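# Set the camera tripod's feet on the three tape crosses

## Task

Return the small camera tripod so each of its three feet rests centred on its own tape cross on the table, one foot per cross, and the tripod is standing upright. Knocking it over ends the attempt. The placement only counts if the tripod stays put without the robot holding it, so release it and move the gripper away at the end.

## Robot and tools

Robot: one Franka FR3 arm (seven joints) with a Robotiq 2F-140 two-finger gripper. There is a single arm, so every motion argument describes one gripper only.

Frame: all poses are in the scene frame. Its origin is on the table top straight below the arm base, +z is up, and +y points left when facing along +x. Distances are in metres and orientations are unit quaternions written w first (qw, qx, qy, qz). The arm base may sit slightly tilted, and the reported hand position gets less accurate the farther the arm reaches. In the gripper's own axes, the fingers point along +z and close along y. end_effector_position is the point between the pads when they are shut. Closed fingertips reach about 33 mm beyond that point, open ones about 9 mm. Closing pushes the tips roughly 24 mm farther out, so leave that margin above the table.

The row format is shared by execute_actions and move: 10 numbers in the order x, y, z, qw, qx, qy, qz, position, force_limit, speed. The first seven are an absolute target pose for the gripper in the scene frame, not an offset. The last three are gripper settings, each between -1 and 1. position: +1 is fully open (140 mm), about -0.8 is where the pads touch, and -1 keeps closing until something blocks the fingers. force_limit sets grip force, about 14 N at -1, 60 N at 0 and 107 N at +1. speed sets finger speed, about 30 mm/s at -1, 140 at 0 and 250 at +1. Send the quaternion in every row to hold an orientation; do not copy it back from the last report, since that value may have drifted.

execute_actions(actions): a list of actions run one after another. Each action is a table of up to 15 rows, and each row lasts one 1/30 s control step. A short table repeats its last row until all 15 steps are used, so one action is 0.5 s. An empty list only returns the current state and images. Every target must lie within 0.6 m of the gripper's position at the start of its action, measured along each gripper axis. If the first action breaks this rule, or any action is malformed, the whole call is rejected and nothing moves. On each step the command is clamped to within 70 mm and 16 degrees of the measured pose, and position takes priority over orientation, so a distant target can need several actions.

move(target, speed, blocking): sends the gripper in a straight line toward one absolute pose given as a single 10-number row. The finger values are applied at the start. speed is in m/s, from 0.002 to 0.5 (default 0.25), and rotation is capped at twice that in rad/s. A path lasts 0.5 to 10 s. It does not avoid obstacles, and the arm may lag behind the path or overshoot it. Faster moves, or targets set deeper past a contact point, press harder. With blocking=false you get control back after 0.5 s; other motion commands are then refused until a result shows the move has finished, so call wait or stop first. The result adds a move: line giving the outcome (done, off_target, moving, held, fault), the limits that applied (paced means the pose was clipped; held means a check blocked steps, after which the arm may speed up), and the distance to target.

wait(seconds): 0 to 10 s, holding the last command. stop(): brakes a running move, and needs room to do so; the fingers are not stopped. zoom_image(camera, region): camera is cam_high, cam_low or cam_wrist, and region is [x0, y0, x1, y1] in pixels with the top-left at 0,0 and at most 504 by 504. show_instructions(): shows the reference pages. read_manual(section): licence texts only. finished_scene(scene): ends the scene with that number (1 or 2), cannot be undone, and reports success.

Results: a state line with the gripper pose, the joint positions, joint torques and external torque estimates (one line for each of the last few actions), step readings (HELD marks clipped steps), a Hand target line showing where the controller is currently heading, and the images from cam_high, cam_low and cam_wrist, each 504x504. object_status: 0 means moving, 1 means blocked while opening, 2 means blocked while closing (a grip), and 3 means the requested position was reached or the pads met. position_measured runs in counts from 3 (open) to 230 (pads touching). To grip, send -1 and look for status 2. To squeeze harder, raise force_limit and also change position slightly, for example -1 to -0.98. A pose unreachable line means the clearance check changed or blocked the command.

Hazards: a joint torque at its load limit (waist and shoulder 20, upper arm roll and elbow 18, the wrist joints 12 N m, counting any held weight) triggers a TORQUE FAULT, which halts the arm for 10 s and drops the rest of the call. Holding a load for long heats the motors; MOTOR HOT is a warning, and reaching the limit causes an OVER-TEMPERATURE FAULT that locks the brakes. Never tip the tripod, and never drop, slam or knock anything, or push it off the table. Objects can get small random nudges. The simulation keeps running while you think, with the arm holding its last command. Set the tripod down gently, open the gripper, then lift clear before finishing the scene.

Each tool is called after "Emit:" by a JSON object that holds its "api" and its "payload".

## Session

Emit:
{"api": "execute_actions", "payload": {"actions": []}}

Emit:
{"api": "show_instructions", "payload": {}}

Scene clock: 0.00 s.
end_effector_position=(+0.7950, -0.3636, +0.2710) position_measured=109 object_status=3 end_effector_quat_wxyz=(+0.490, +0.781, +0.376, +0.096)
Joint positions: [-0.215  0.534 -0.105 -1.597 -1.437  2.669 -1.614]
Joint velocities: [-0.     0.001 -0.001 -0.001  0.     0.    -0.002]
Joint torques (N m, as the joint torque sensors report them, + toward a larger angle): no reading
External joint torques (N m, as the arm's controller estimates them; a push from outside toward a larger angle lowers the number): no reading
Hand target: +0.795, -0.364, +0.271; +0.490, +0.781, +0.376, +0.096
camera_calibration (this result's frames):
cam_wrist: T_world_to_cam=[[0.399655, -0.359072, 0.843412, -0.673437], [-0.904589, -0.303346, 0.299499, 0.529783], [0.148305, -0.882637, -0.446046, -0.134423], [0, 0, 0, 1]] pos_world=[0.768314, -0.199751, 0.349356]

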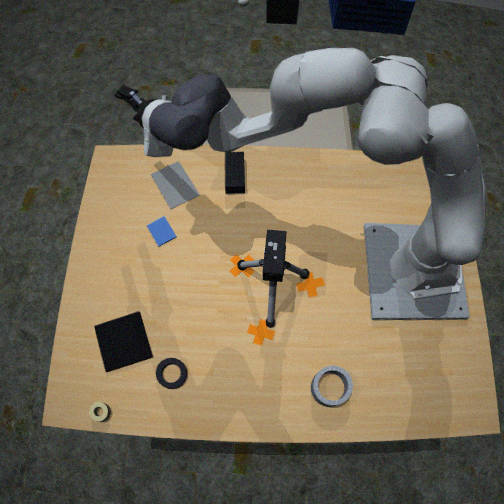

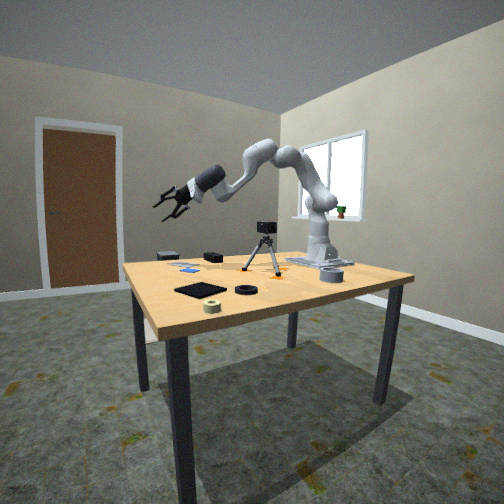

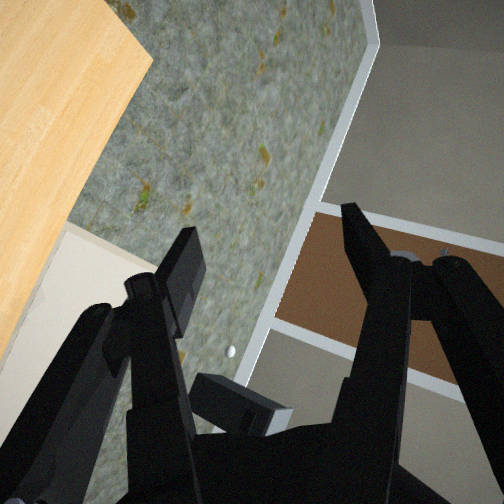

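Reference images for this scene: manual page 1, manual page 2, manual page 3.

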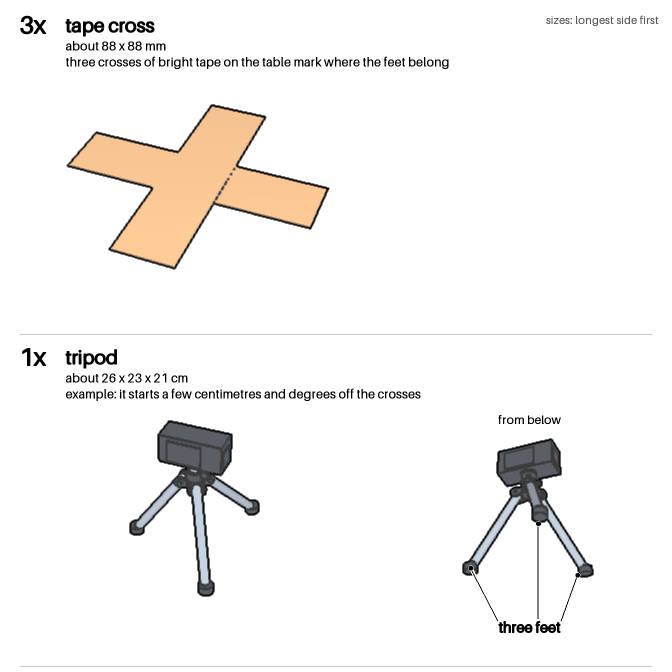

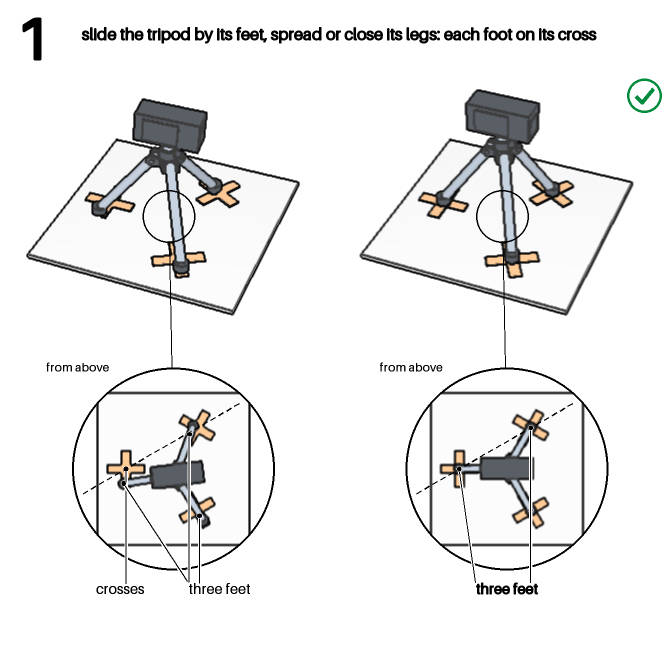

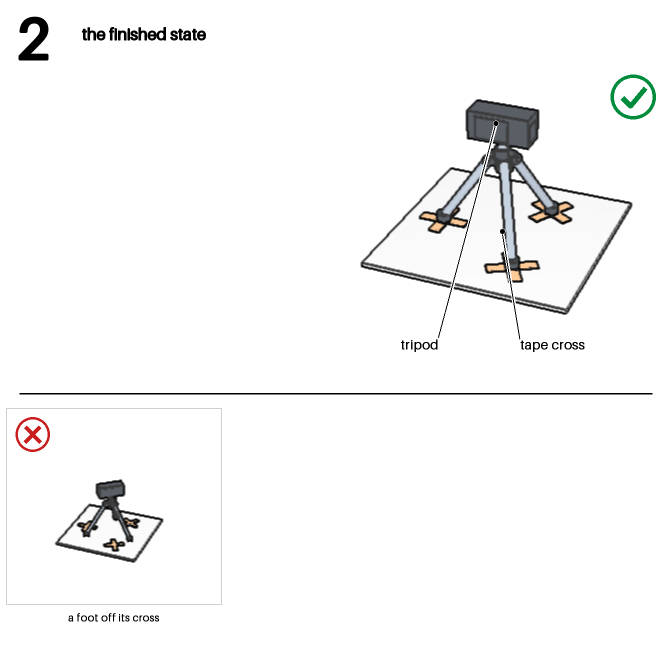

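Emit:
{"api": "zoom_image", "payload": {"camera": "cam_high", "region": [205, 215, 345, 355]}}

Region (205, 215, 345, 355) of cam_high's 504x504 image, scaled by 3.600, with more detail than that image has.

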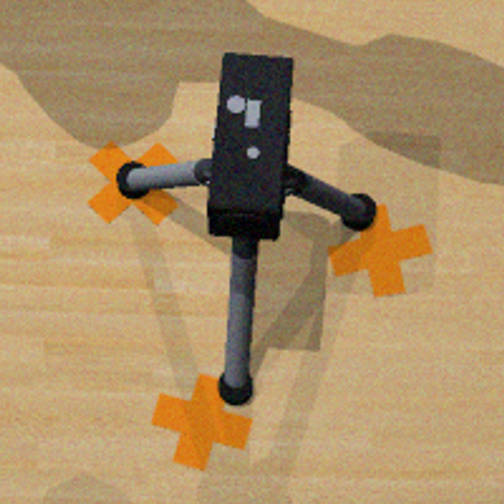

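Emit:
{"api": "move", "payload": {"target": [0.56,-0.06,0.25,-0.0392,0.9455,-0.2981,-0.1245,-0.1,-0.4,0], "speed": 0.3}}

Emit:
{"api": "move", "payload": {"target": [0.510,-0.012,0.08,-0.0392,0.9455,-0.2981,-0.1245,-0.1,-0.4,0], "speed": 0.15}}

Scene clock: 12.83 s.
end_effector_position=(+0.5628, -0.0506, +0.2514) position_measured=141 object_status=3 end_effector_quat_wxyz=(-0.049, +0.950, -0.281, -0.130)
Joint positions: [-0.164  0.278  0.057 -1.638  0.111  1.67  -1.168]
Joint velocities: [ 0.001 -0.    -0.    -0.     0.001  0.003  0.028]
Joint torques (N m, as the joint torque sensors report them, + toward a larger angle): [  1.13 -43.09  -0.49  22.56   1.8    2.31   0.1 ]
External joint torques (N m, as the arm's controller estimates them; a push from outside toward a larger angle lowers the number): [ 0.97 -2.4  -1.46 -1.25  0.74  0.47  0.11]
Hand target: +0.563, -0.050, +0.251; -0.049, +0.948, -0.287, -0.130
Off the commanded pose: 0.010 m, 2 deg.
move: off_target
camera_calibration (this result's frames):
cam_wrist: T_world_to_cam=[[-0.667913, -0.744181, -0.00928279, 0.343987], [-0.573896, 0.507058, 0.643067, 0.189034], [-0.473852, 0.43484, -0.765754, 0.664731], [0, 0, 0, 1]] pos_world=[0.653223, -0.128914, 0.390651]

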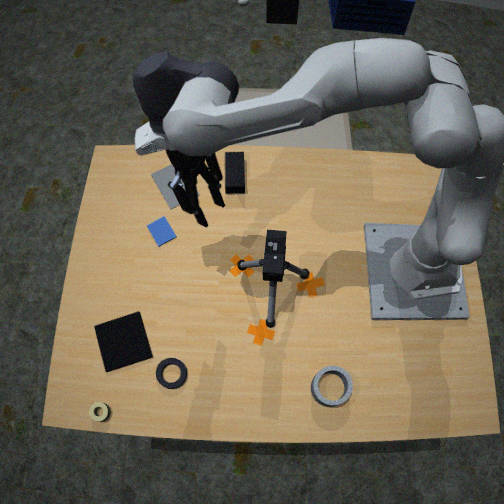

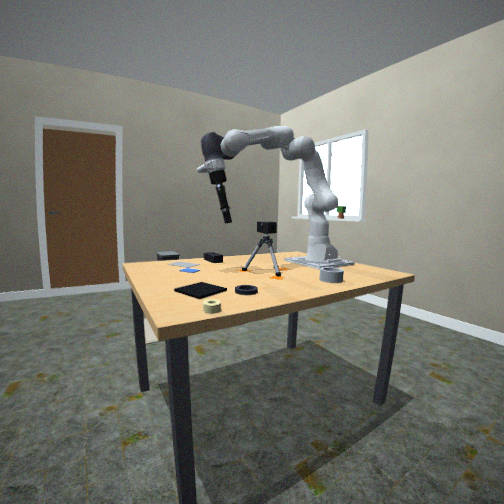

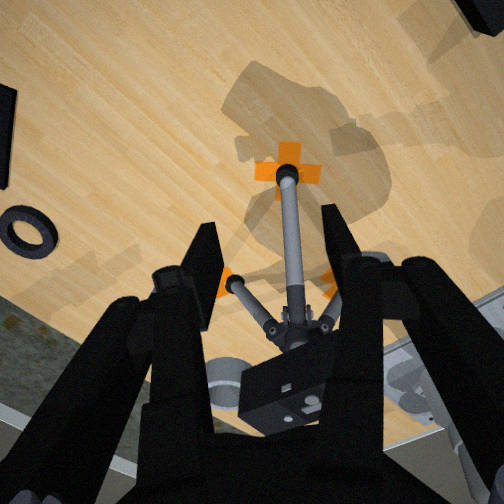

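Scene clock: 14.73 s.
end_effector_position=(+0.5088, -0.0135, +0.0809) position_measured=141 object_status=3 end_effector_quat_wxyz=(-0.038, +0.946, -0.297, -0.125)
Joint positions: [-0.114  0.291  0.07  -2.089  0.121  2.146 -1.126]
Joint velocities: [-0.     0.     0.002 -0.     0.001  0.011  0.005]
Joint torques (N m, as the joint torque sensors report them, + toward a larger angle): [  1.8  -39.48   0.76  19.7    1.31   2.4    0.06]
External joint torques (N m, as the arm's controller estimates them; a push from outside toward a larger angle lowers the number): [ 1.46 -1.53 -0.47 -1.04  0.66  0.55  0.07]
Hand target: +0.509, -0.012, +0.080; -0.038, +0.945, -0.299, -0.124
Off the commanded pose: 0.002 m, 0 deg.
move: done
camera_calibration (this result's frames):
cam_wrist: T_world_to_cam=[[-0.689927, -0.723811, 0.00988637, 0.343866], [-0.558746, 0.541173, 0.628438, 0.242845], [-0.460221, 0.428053, -0.777797, 0.486407], [0, 0, 0, 1]] pos_world=[0.596786, -0.0907349, 0.222313]

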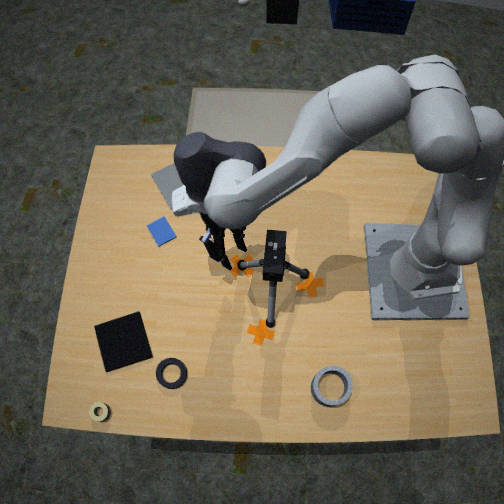

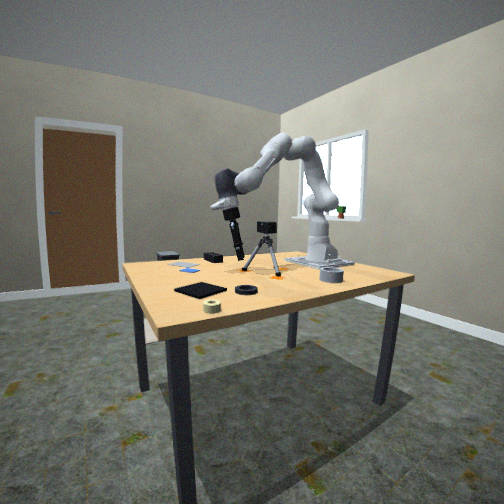

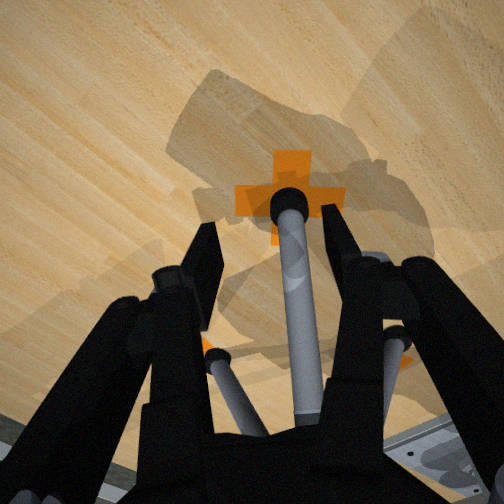

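Emit:
{"api": "move", "payload": {"target": [0.488,-0.015,0.036,-0.0392,0.9455,-0.2981,-0.1245,-0.1,-0.4,0], "speed": 0.035}}

Emit:
{"api": "zoom_image", "payload": {"camera": "cam_low", "region": [215, 205, 305, 295]}}

Scene clock: 22.47 s.
end_effector_position=(+0.4876, -0.0144, +0.0373) position_measured=141 object_status=3 end_effector_quat_wxyz=(-0.038, +0.945, -0.299, -0.125)
Joint positions: [-0.118  0.322  0.07  -2.18   0.129  2.267 -1.142]
Joint velocities: [-0.    -0.     0.001 -0.     0.001  0.018 -0.008]
Joint torques (N m, as the joint torque sensors report them, + toward a larger angle): [ -0.33 -38.08   0.47  18.16   1.18   2.27  -0.35]
External joint torques (N m, as the arm's controller estimates them; a push from outside toward a larger angle lowers the number): [-0.56 -0.54 -0.71 -1.2   0.66  0.41 -0.34]
Hand target: +0.488, -0.015, +0.036; -0.039, +0.946, -0.298, -0.124
Off the commanded pose: 0.002 m, 0 deg.
move: done
camera_calibration (this result's frames):
cam_wrist: T_world_to_cam=[[-0.693354, -0.720512, 0.0110948, 0.330691], [-0.555631, 0.544365, 0.628443, 0.25738], [-0.45884, 0.429569, -0.777776, 0.442427], [0, 0, 0, 1]] pos_world=[0.575297, -0.0918948, 0.178691]

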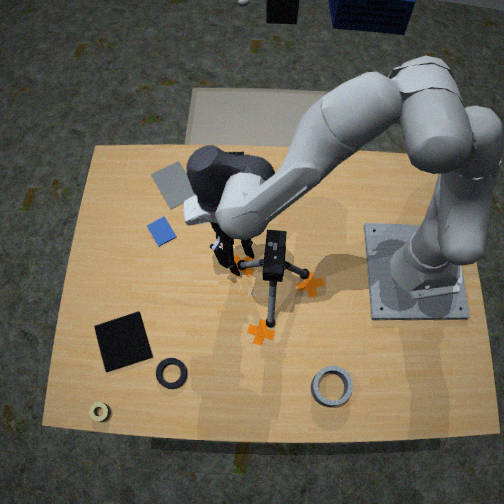

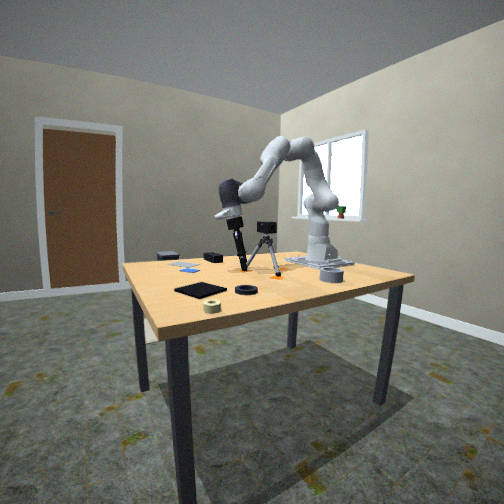

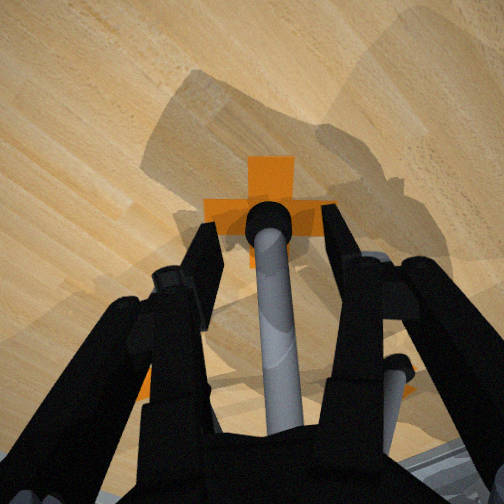

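Region (215, 205, 305, 295) of cam_low's 504x504 image, scaled by 5.600, with more detail than that image has.

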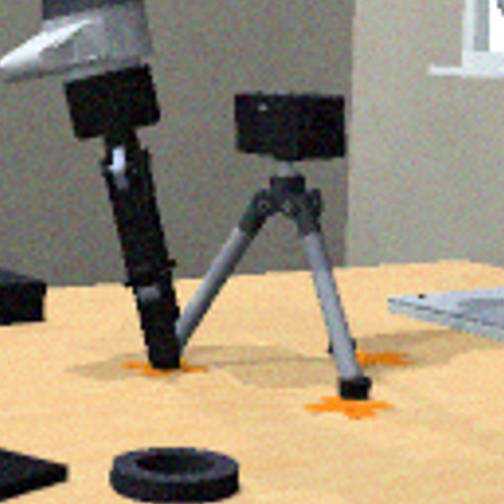

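Emit:
{"api": "move", "payload": {"target": [0.488,-0.015,0.035,-0.0392,0.9455,-0.2981,-0.1245,-1,-0.4,-0.6], "speed": 0.01}}

Emit:
{"api": "move", "payload": {"target": [0.488,-0.015,0.042,-0.0392,0.9455,-0.2981,-0.1245,-1,-0.4,-0.6], "speed": 0.015}}

Emit:
{"api": "move", "payload": {"target": [0.482,-0.012,0.042,-0.0499,0.9159,-0.3794,-0.1206,-1,-0.4,-0.6], "speed": 0.03}}

Emit:
{"api": "zoom_image", "payload": {"camera": "cam_high", "region": [205, 215, 345, 355]}}

Scene clock: 29.37 s.
end_effector_position=(+0.4884, -0.0145, +0.0366) position_measured=198 object_status=2 end_effector_quat_wxyz=(-0.038, +0.946, -0.298, -0.124)
Joint positions: [-0.118  0.323  0.07  -2.18   0.13   2.272 -1.144]
Joint velocities: [-0.002  0.001  0.     0.    -0.     0.001 -0.   ]
Joint torques (N m, as the joint torque sensors report them, + toward a larger angle): [ -0.42 -36.86   0.35  18.96   1.12   2.4   -0.32]
External joint torques (N m, as the arm's controller estimates them; a push from outside toward a larger angle lowers the number): [-0.53  0.57 -0.73 -0.33  0.6   0.53 -0.31]
Hand target: +0.488, -0.015, +0.035; -0.039, +0.946, -0.298, -0.124
Off the commanded pose: 0.002 m, 0 deg.
move: done
camera_calibration (this result's frames):
cam_wrist: T_world_to_cam=[[-0.692519, -0.721347, 0.00869524, 0.330905], [-0.558121, 0.543375, 0.627092, 0.259588], [-0.457076, 0.429421, -0.778896, 0.441535], [0, 0, 0, 1]] pos_world=[0.575855, -0.0919607, 0.178247]

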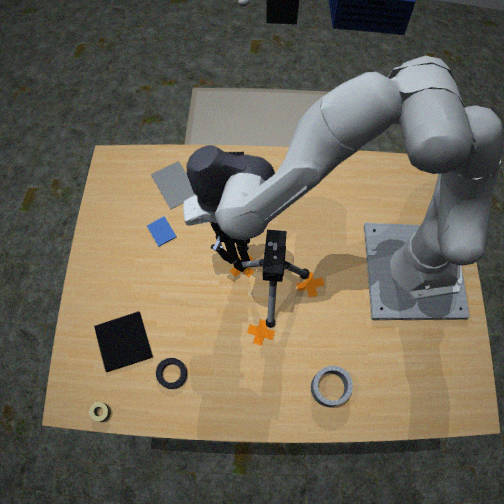

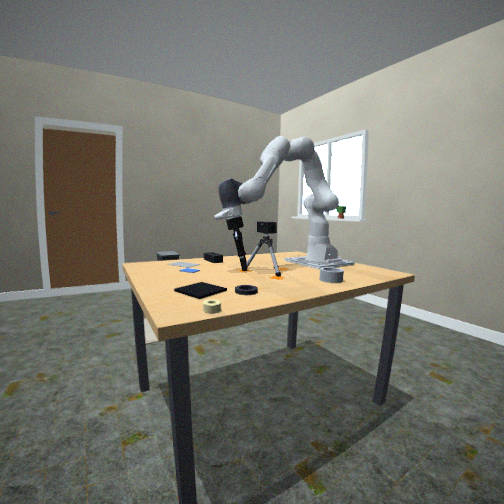

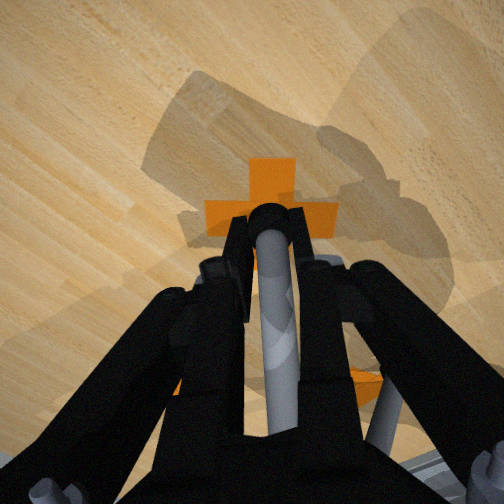

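Scene clock: 30.07 s.
end_effector_position=(+0.4882, -0.0144, +0.0407) position_measured=198 object_status=2 end_effector_quat_wxyz=(-0.038, +0.946, -0.298, -0.124)
Joint positions: [-0.118  0.314  0.07  -2.18   0.13   2.263 -1.144]
Joint velocities: [-0.    -0.002  0.     0.     0.001 -0.001 -0.002]
Joint torques (N m, as the joint torque sensors report them, + toward a larger angle): [ -0.51 -40.09   0.08  19.79   1.12   1.47  -0.26]
External joint torques (N m, as the arm's controller estimates them; a push from outside toward a larger angle lowers the number): [-0.68 -2.62 -1.04  0.29  0.59 -0.41 -0.25]
Hand target: +0.488, -0.015, +0.042; -0.039, +0.946, -0.298, -0.125
Off the commanded pose: 0.001 m, 0 deg.
move: done
camera_calibration (this result's frames):
cam_wrist: T_world_to_cam=[[-0.691902, -0.721941, 0.00849008, 0.330521], [-0.558543, 0.542681, 0.627317, 0.257047], [-0.457493, 0.4293, -0.778718, 0.44477], [0, 0, 0, 1]] pos_world=[0.575739, -0.0918172, 0.182294]

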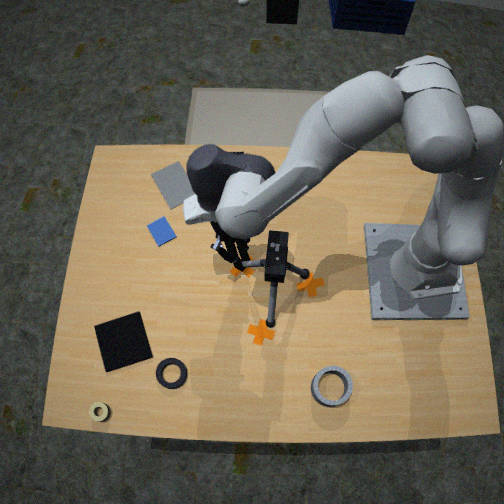

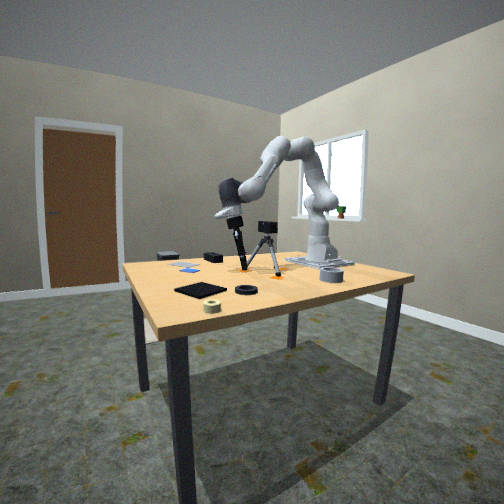

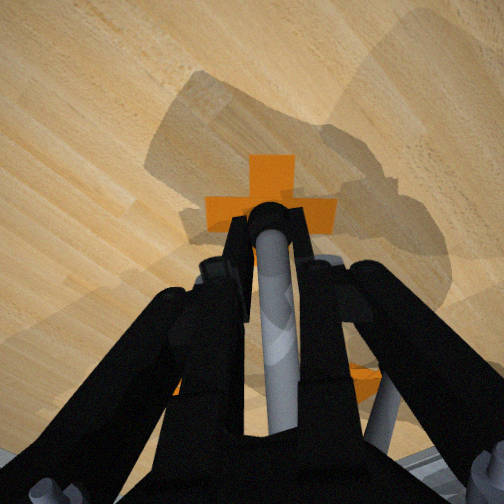

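Scene clock: 33.20 s.
end_effector_position=(+0.4799, -0.0121, +0.0407) position_measured=198 object_status=2 end_effector_quat_wxyz=(-0.050, +0.919, -0.370, -0.123)
Joint positions: [-0.118  0.284  0.056 -2.231  0.189  2.295 -1.05 ]
Joint velocities: [-0.    -0.001 -0.    -0.002  0.002  0.003  0.021]
Joint torques (N m, as the joint torque sensors report them, + toward a larger angle): [  1.91 -39.41  -0.53  18.47   1.83   2.66   0.45]
External joint torques (N m, as the arm's controller estimates them; a push from outside toward a larger angle lowers the number): [ 1.65 -3.07 -1.52 -0.82  1.33  0.78  0.46]
Hand target: +0.482, -0.012, +0.042; -0.051, +0.916, -0.379, -0.121
Off the commanded pose: 0.002 m, 1 deg.
move: done
camera_calibration (this result's frames):
cam_wrist: T_world_to_cam=[[-0.795156, -0.60635, 0.00816288, 0.377369], [-0.46562, 0.619119, 0.632369, 0.207359], [-0.38849, 0.499031, -0.774625, 0.407522], [0, 0, 0, 1]] pos_world=[0.554936, -0.102928, 0.181469]

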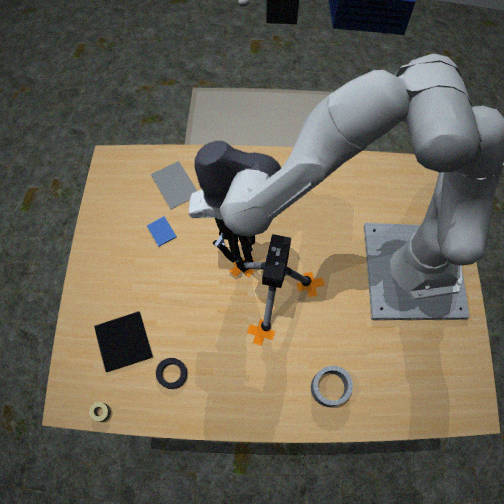

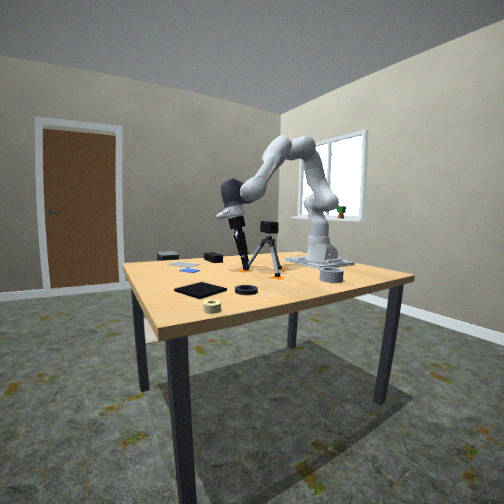

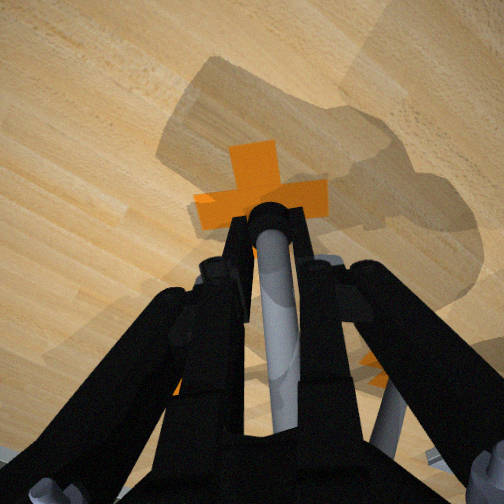

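Region (205, 215, 345, 355) of cam_high's 504x504 image, scaled by 3.600, with more detail than that image has.

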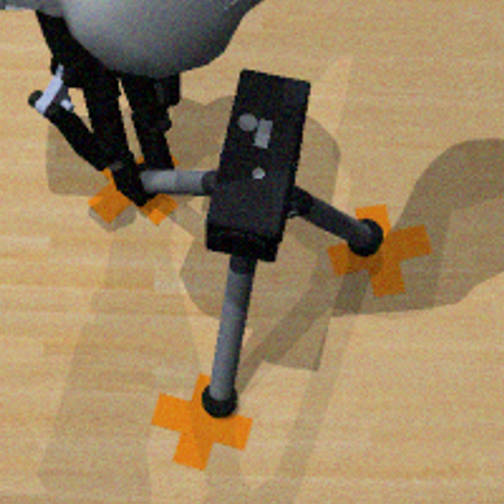

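Emit:
{"api": "move", "payload": {"target": [0.485,-0.010,0.042,-0.0536,0.9039,-0.4072,-0.119,-1,-0.4,-0.6], "speed": 0.02}}

Emit:
{"api": "zoom_image", "payload": {"camera": "cam_high", "region": [205, 215, 345, 355]}}

Scene clock: 37.93 s.
end_effector_position=(+0.4827, -0.0106, +0.0406) position_measured=198 object_status=2 end_effector_quat_wxyz=(-0.053, +0.907, -0.399, -0.122)
Joint positions: [-0.118  0.284  0.055 -2.233  0.206  2.305 -1.002]
Joint velocities: [ 0.001 -0.001 -0.001  0.     0.002  0.003  0.015]
Joint torques (N m, as the joint torque sensors report them, + toward a larger angle): [  1.64 -39.44  -0.32  18.92   1.75   2.67   0.37]
External joint torques (N m, as the arm's controller estimates them; a push from outside toward a larger angle lowers the number): [ 1.33 -3.05 -1.35 -0.38  1.26  0.77  0.37]
Hand target: +0.485, -0.010, +0.042; -0.054, +0.904, -0.407, -0.119
Off the commanded pose: 0.003 m, 1 deg.
move: done
camera_calibration (this result's frames):
cam_wrist: T_world_to_cam=[[-0.831579, -0.555325, 0.00947368, 0.39861], [-0.425509, 0.647961, 0.631735, 0.18871], [-0.356957, 0.521306, -0.775127, 0.392822], [0, 0, 0, 1]] pos_world=[0.551995, -0.105699, 0.181496]

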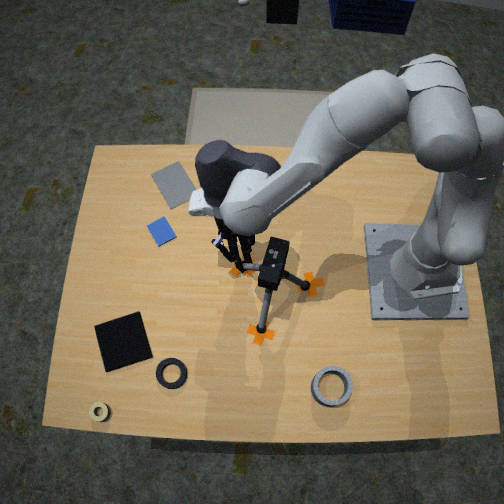

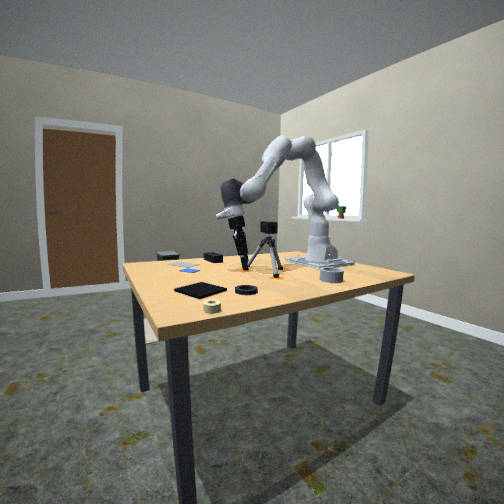

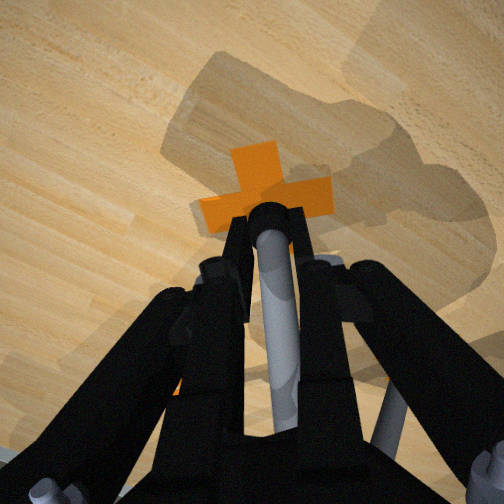

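Region (205, 215, 345, 355) of cam_high's 504x504 image, scaled by 3.600, with more detail than that image has.

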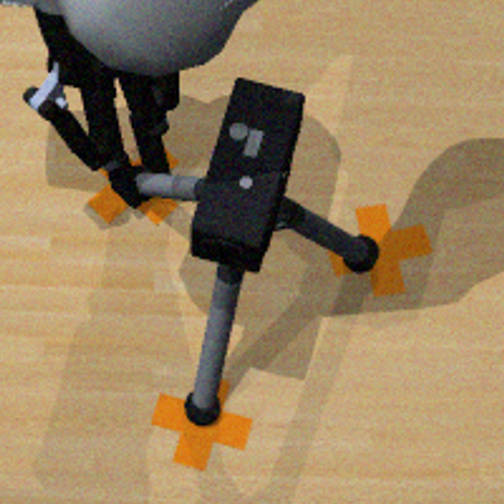

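Emit:
{"api": "move", "payload": {"target": [0.489,-0.018,0.042,-0.0523,0.9081,-0.3977,-0.1195,-0.98,-0.9,-0.6], "speed": 0.01}}

Emit:
{"api": "move", "payload": {"target": [0.489,-0.018,0.036,-0.0523,0.9081,-0.3977,-0.1195,-0.98,-0.9,-0.6], "speed": 0.01}}

Emit:
{"api": "zoom_image", "payload": {"camera": "cam_high", "region": [205, 215, 345, 355]}}

Scene clock: 45.17 s.
end_effector_position=(+0.4872, -0.0158, +0.0409) position_measured=198 object_status=2 end_effector_quat_wxyz=(-0.052, +0.908, -0.397, -0.121)
Joint positions: [-0.121  0.294  0.05  -2.216  0.201  2.298 -1.01 ]
Joint velocities: [-0.    -0.    -0.     0.003 -0.001 -0.002 -0.006]
Joint torques (N m, as the joint torque sensors report them, + toward a larger angle): [ -0.11 -38.01  -1.05  21.37   0.21   1.86  -0.03]
External joint torques (N m, as the arm's controller estimates them; a push from outside toward a larger angle lowers the number): [-0.37 -1.18 -1.98  1.98 -0.28 -0.04 -0.02]
Hand target: +0.489, -0.018, +0.042; -0.052, +0.908, -0.398, -0.119
Off the commanded pose: 0.003 m, 0 deg.
move: done
camera_calibration (this result's frames):
cam_wrist: T_world_to_cam=[[-0.82889, -0.559342, 0.00879634, 0.39802], [-0.429728, 0.646725, 0.630144, 0.195879], [-0.358155, 0.51854, -0.776429, 0.397952], [0, 0, 0, 1]] pos_world=[0.556618, -0.110404, 0.182048]

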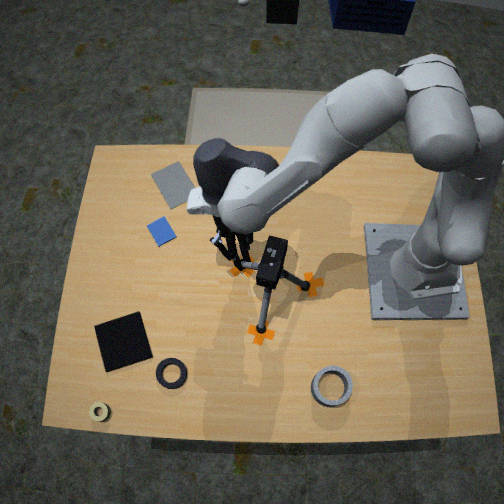

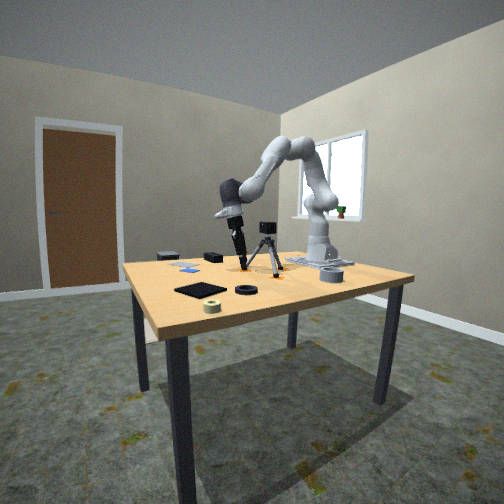

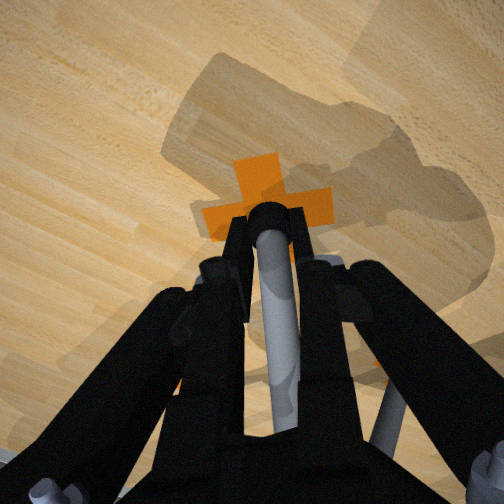

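Scene clock: 45.97 s.
end_effector_position=(+0.4864, -0.0162, +0.0364) position_measured=198 object_status=2 end_effector_quat_wxyz=(-0.052, +0.908, -0.396, -0.122)
Joint positions: [-0.121  0.304  0.049 -2.216  0.201  2.304 -1.013]
Joint velocities: [ 0.001 -0.001  0.001 -0.001 -0.     0.001 -0.003]
Joint torques (N m, as the joint torque sensors report them, + toward a larger angle): [  0.03 -36.    -0.49  20.98   0.61   2.81  -0.15]
External joint torques (N m, as the arm's controller estimates them; a push from outside toward a larger angle lowers the number): [-0.29  1.01 -1.51  1.74  0.12  0.92 -0.14]
Hand target: +0.489, -0.018, +0.036; -0.052, +0.908, -0.398, -0.119
Off the commanded pose: 0.003 m, 0 deg.
move: done
camera_calibration (this result's frames):
cam_wrist: T_world_to_cam=[[-0.828268, -0.560224, 0.0109958, 0.396794], [-0.428708, 0.646219, 0.631356, 0.198075], [-0.360806, 0.518218, -0.775415, 0.395633], [0, 0, 0, 1]] pos_world=[0.556315, -0.110731, 0.177361]

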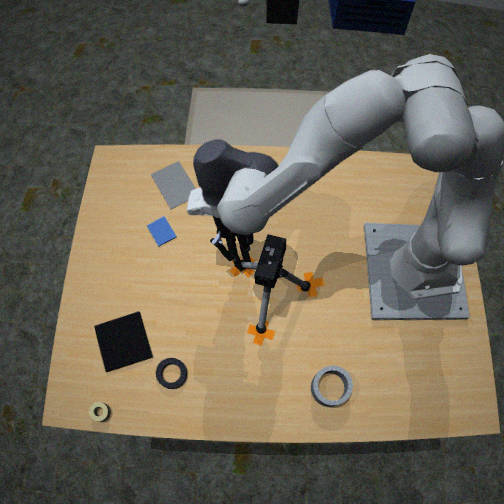

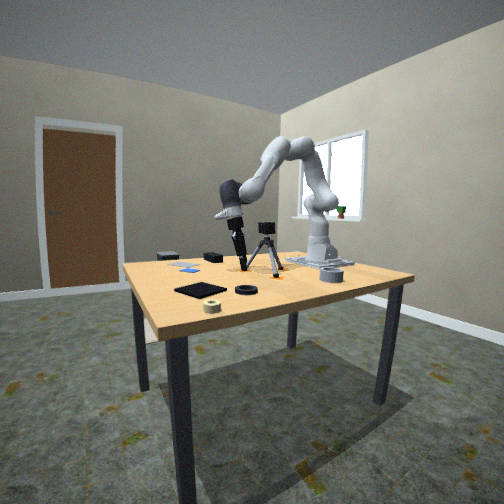

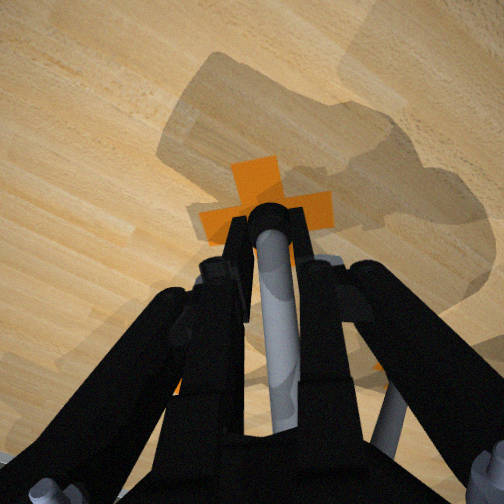

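Region (205, 215, 345, 355) of cam_high's 504x504 image, scaled by 3.600, with more detail than that image has.

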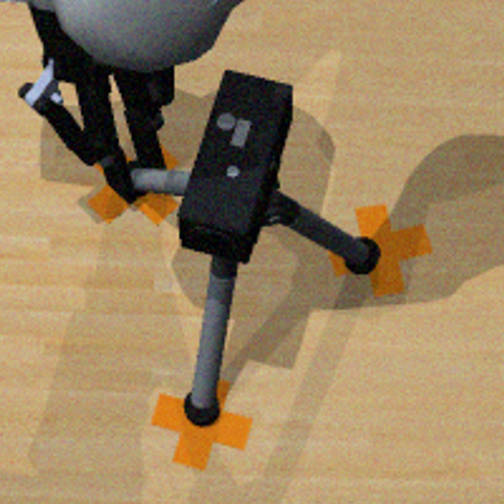

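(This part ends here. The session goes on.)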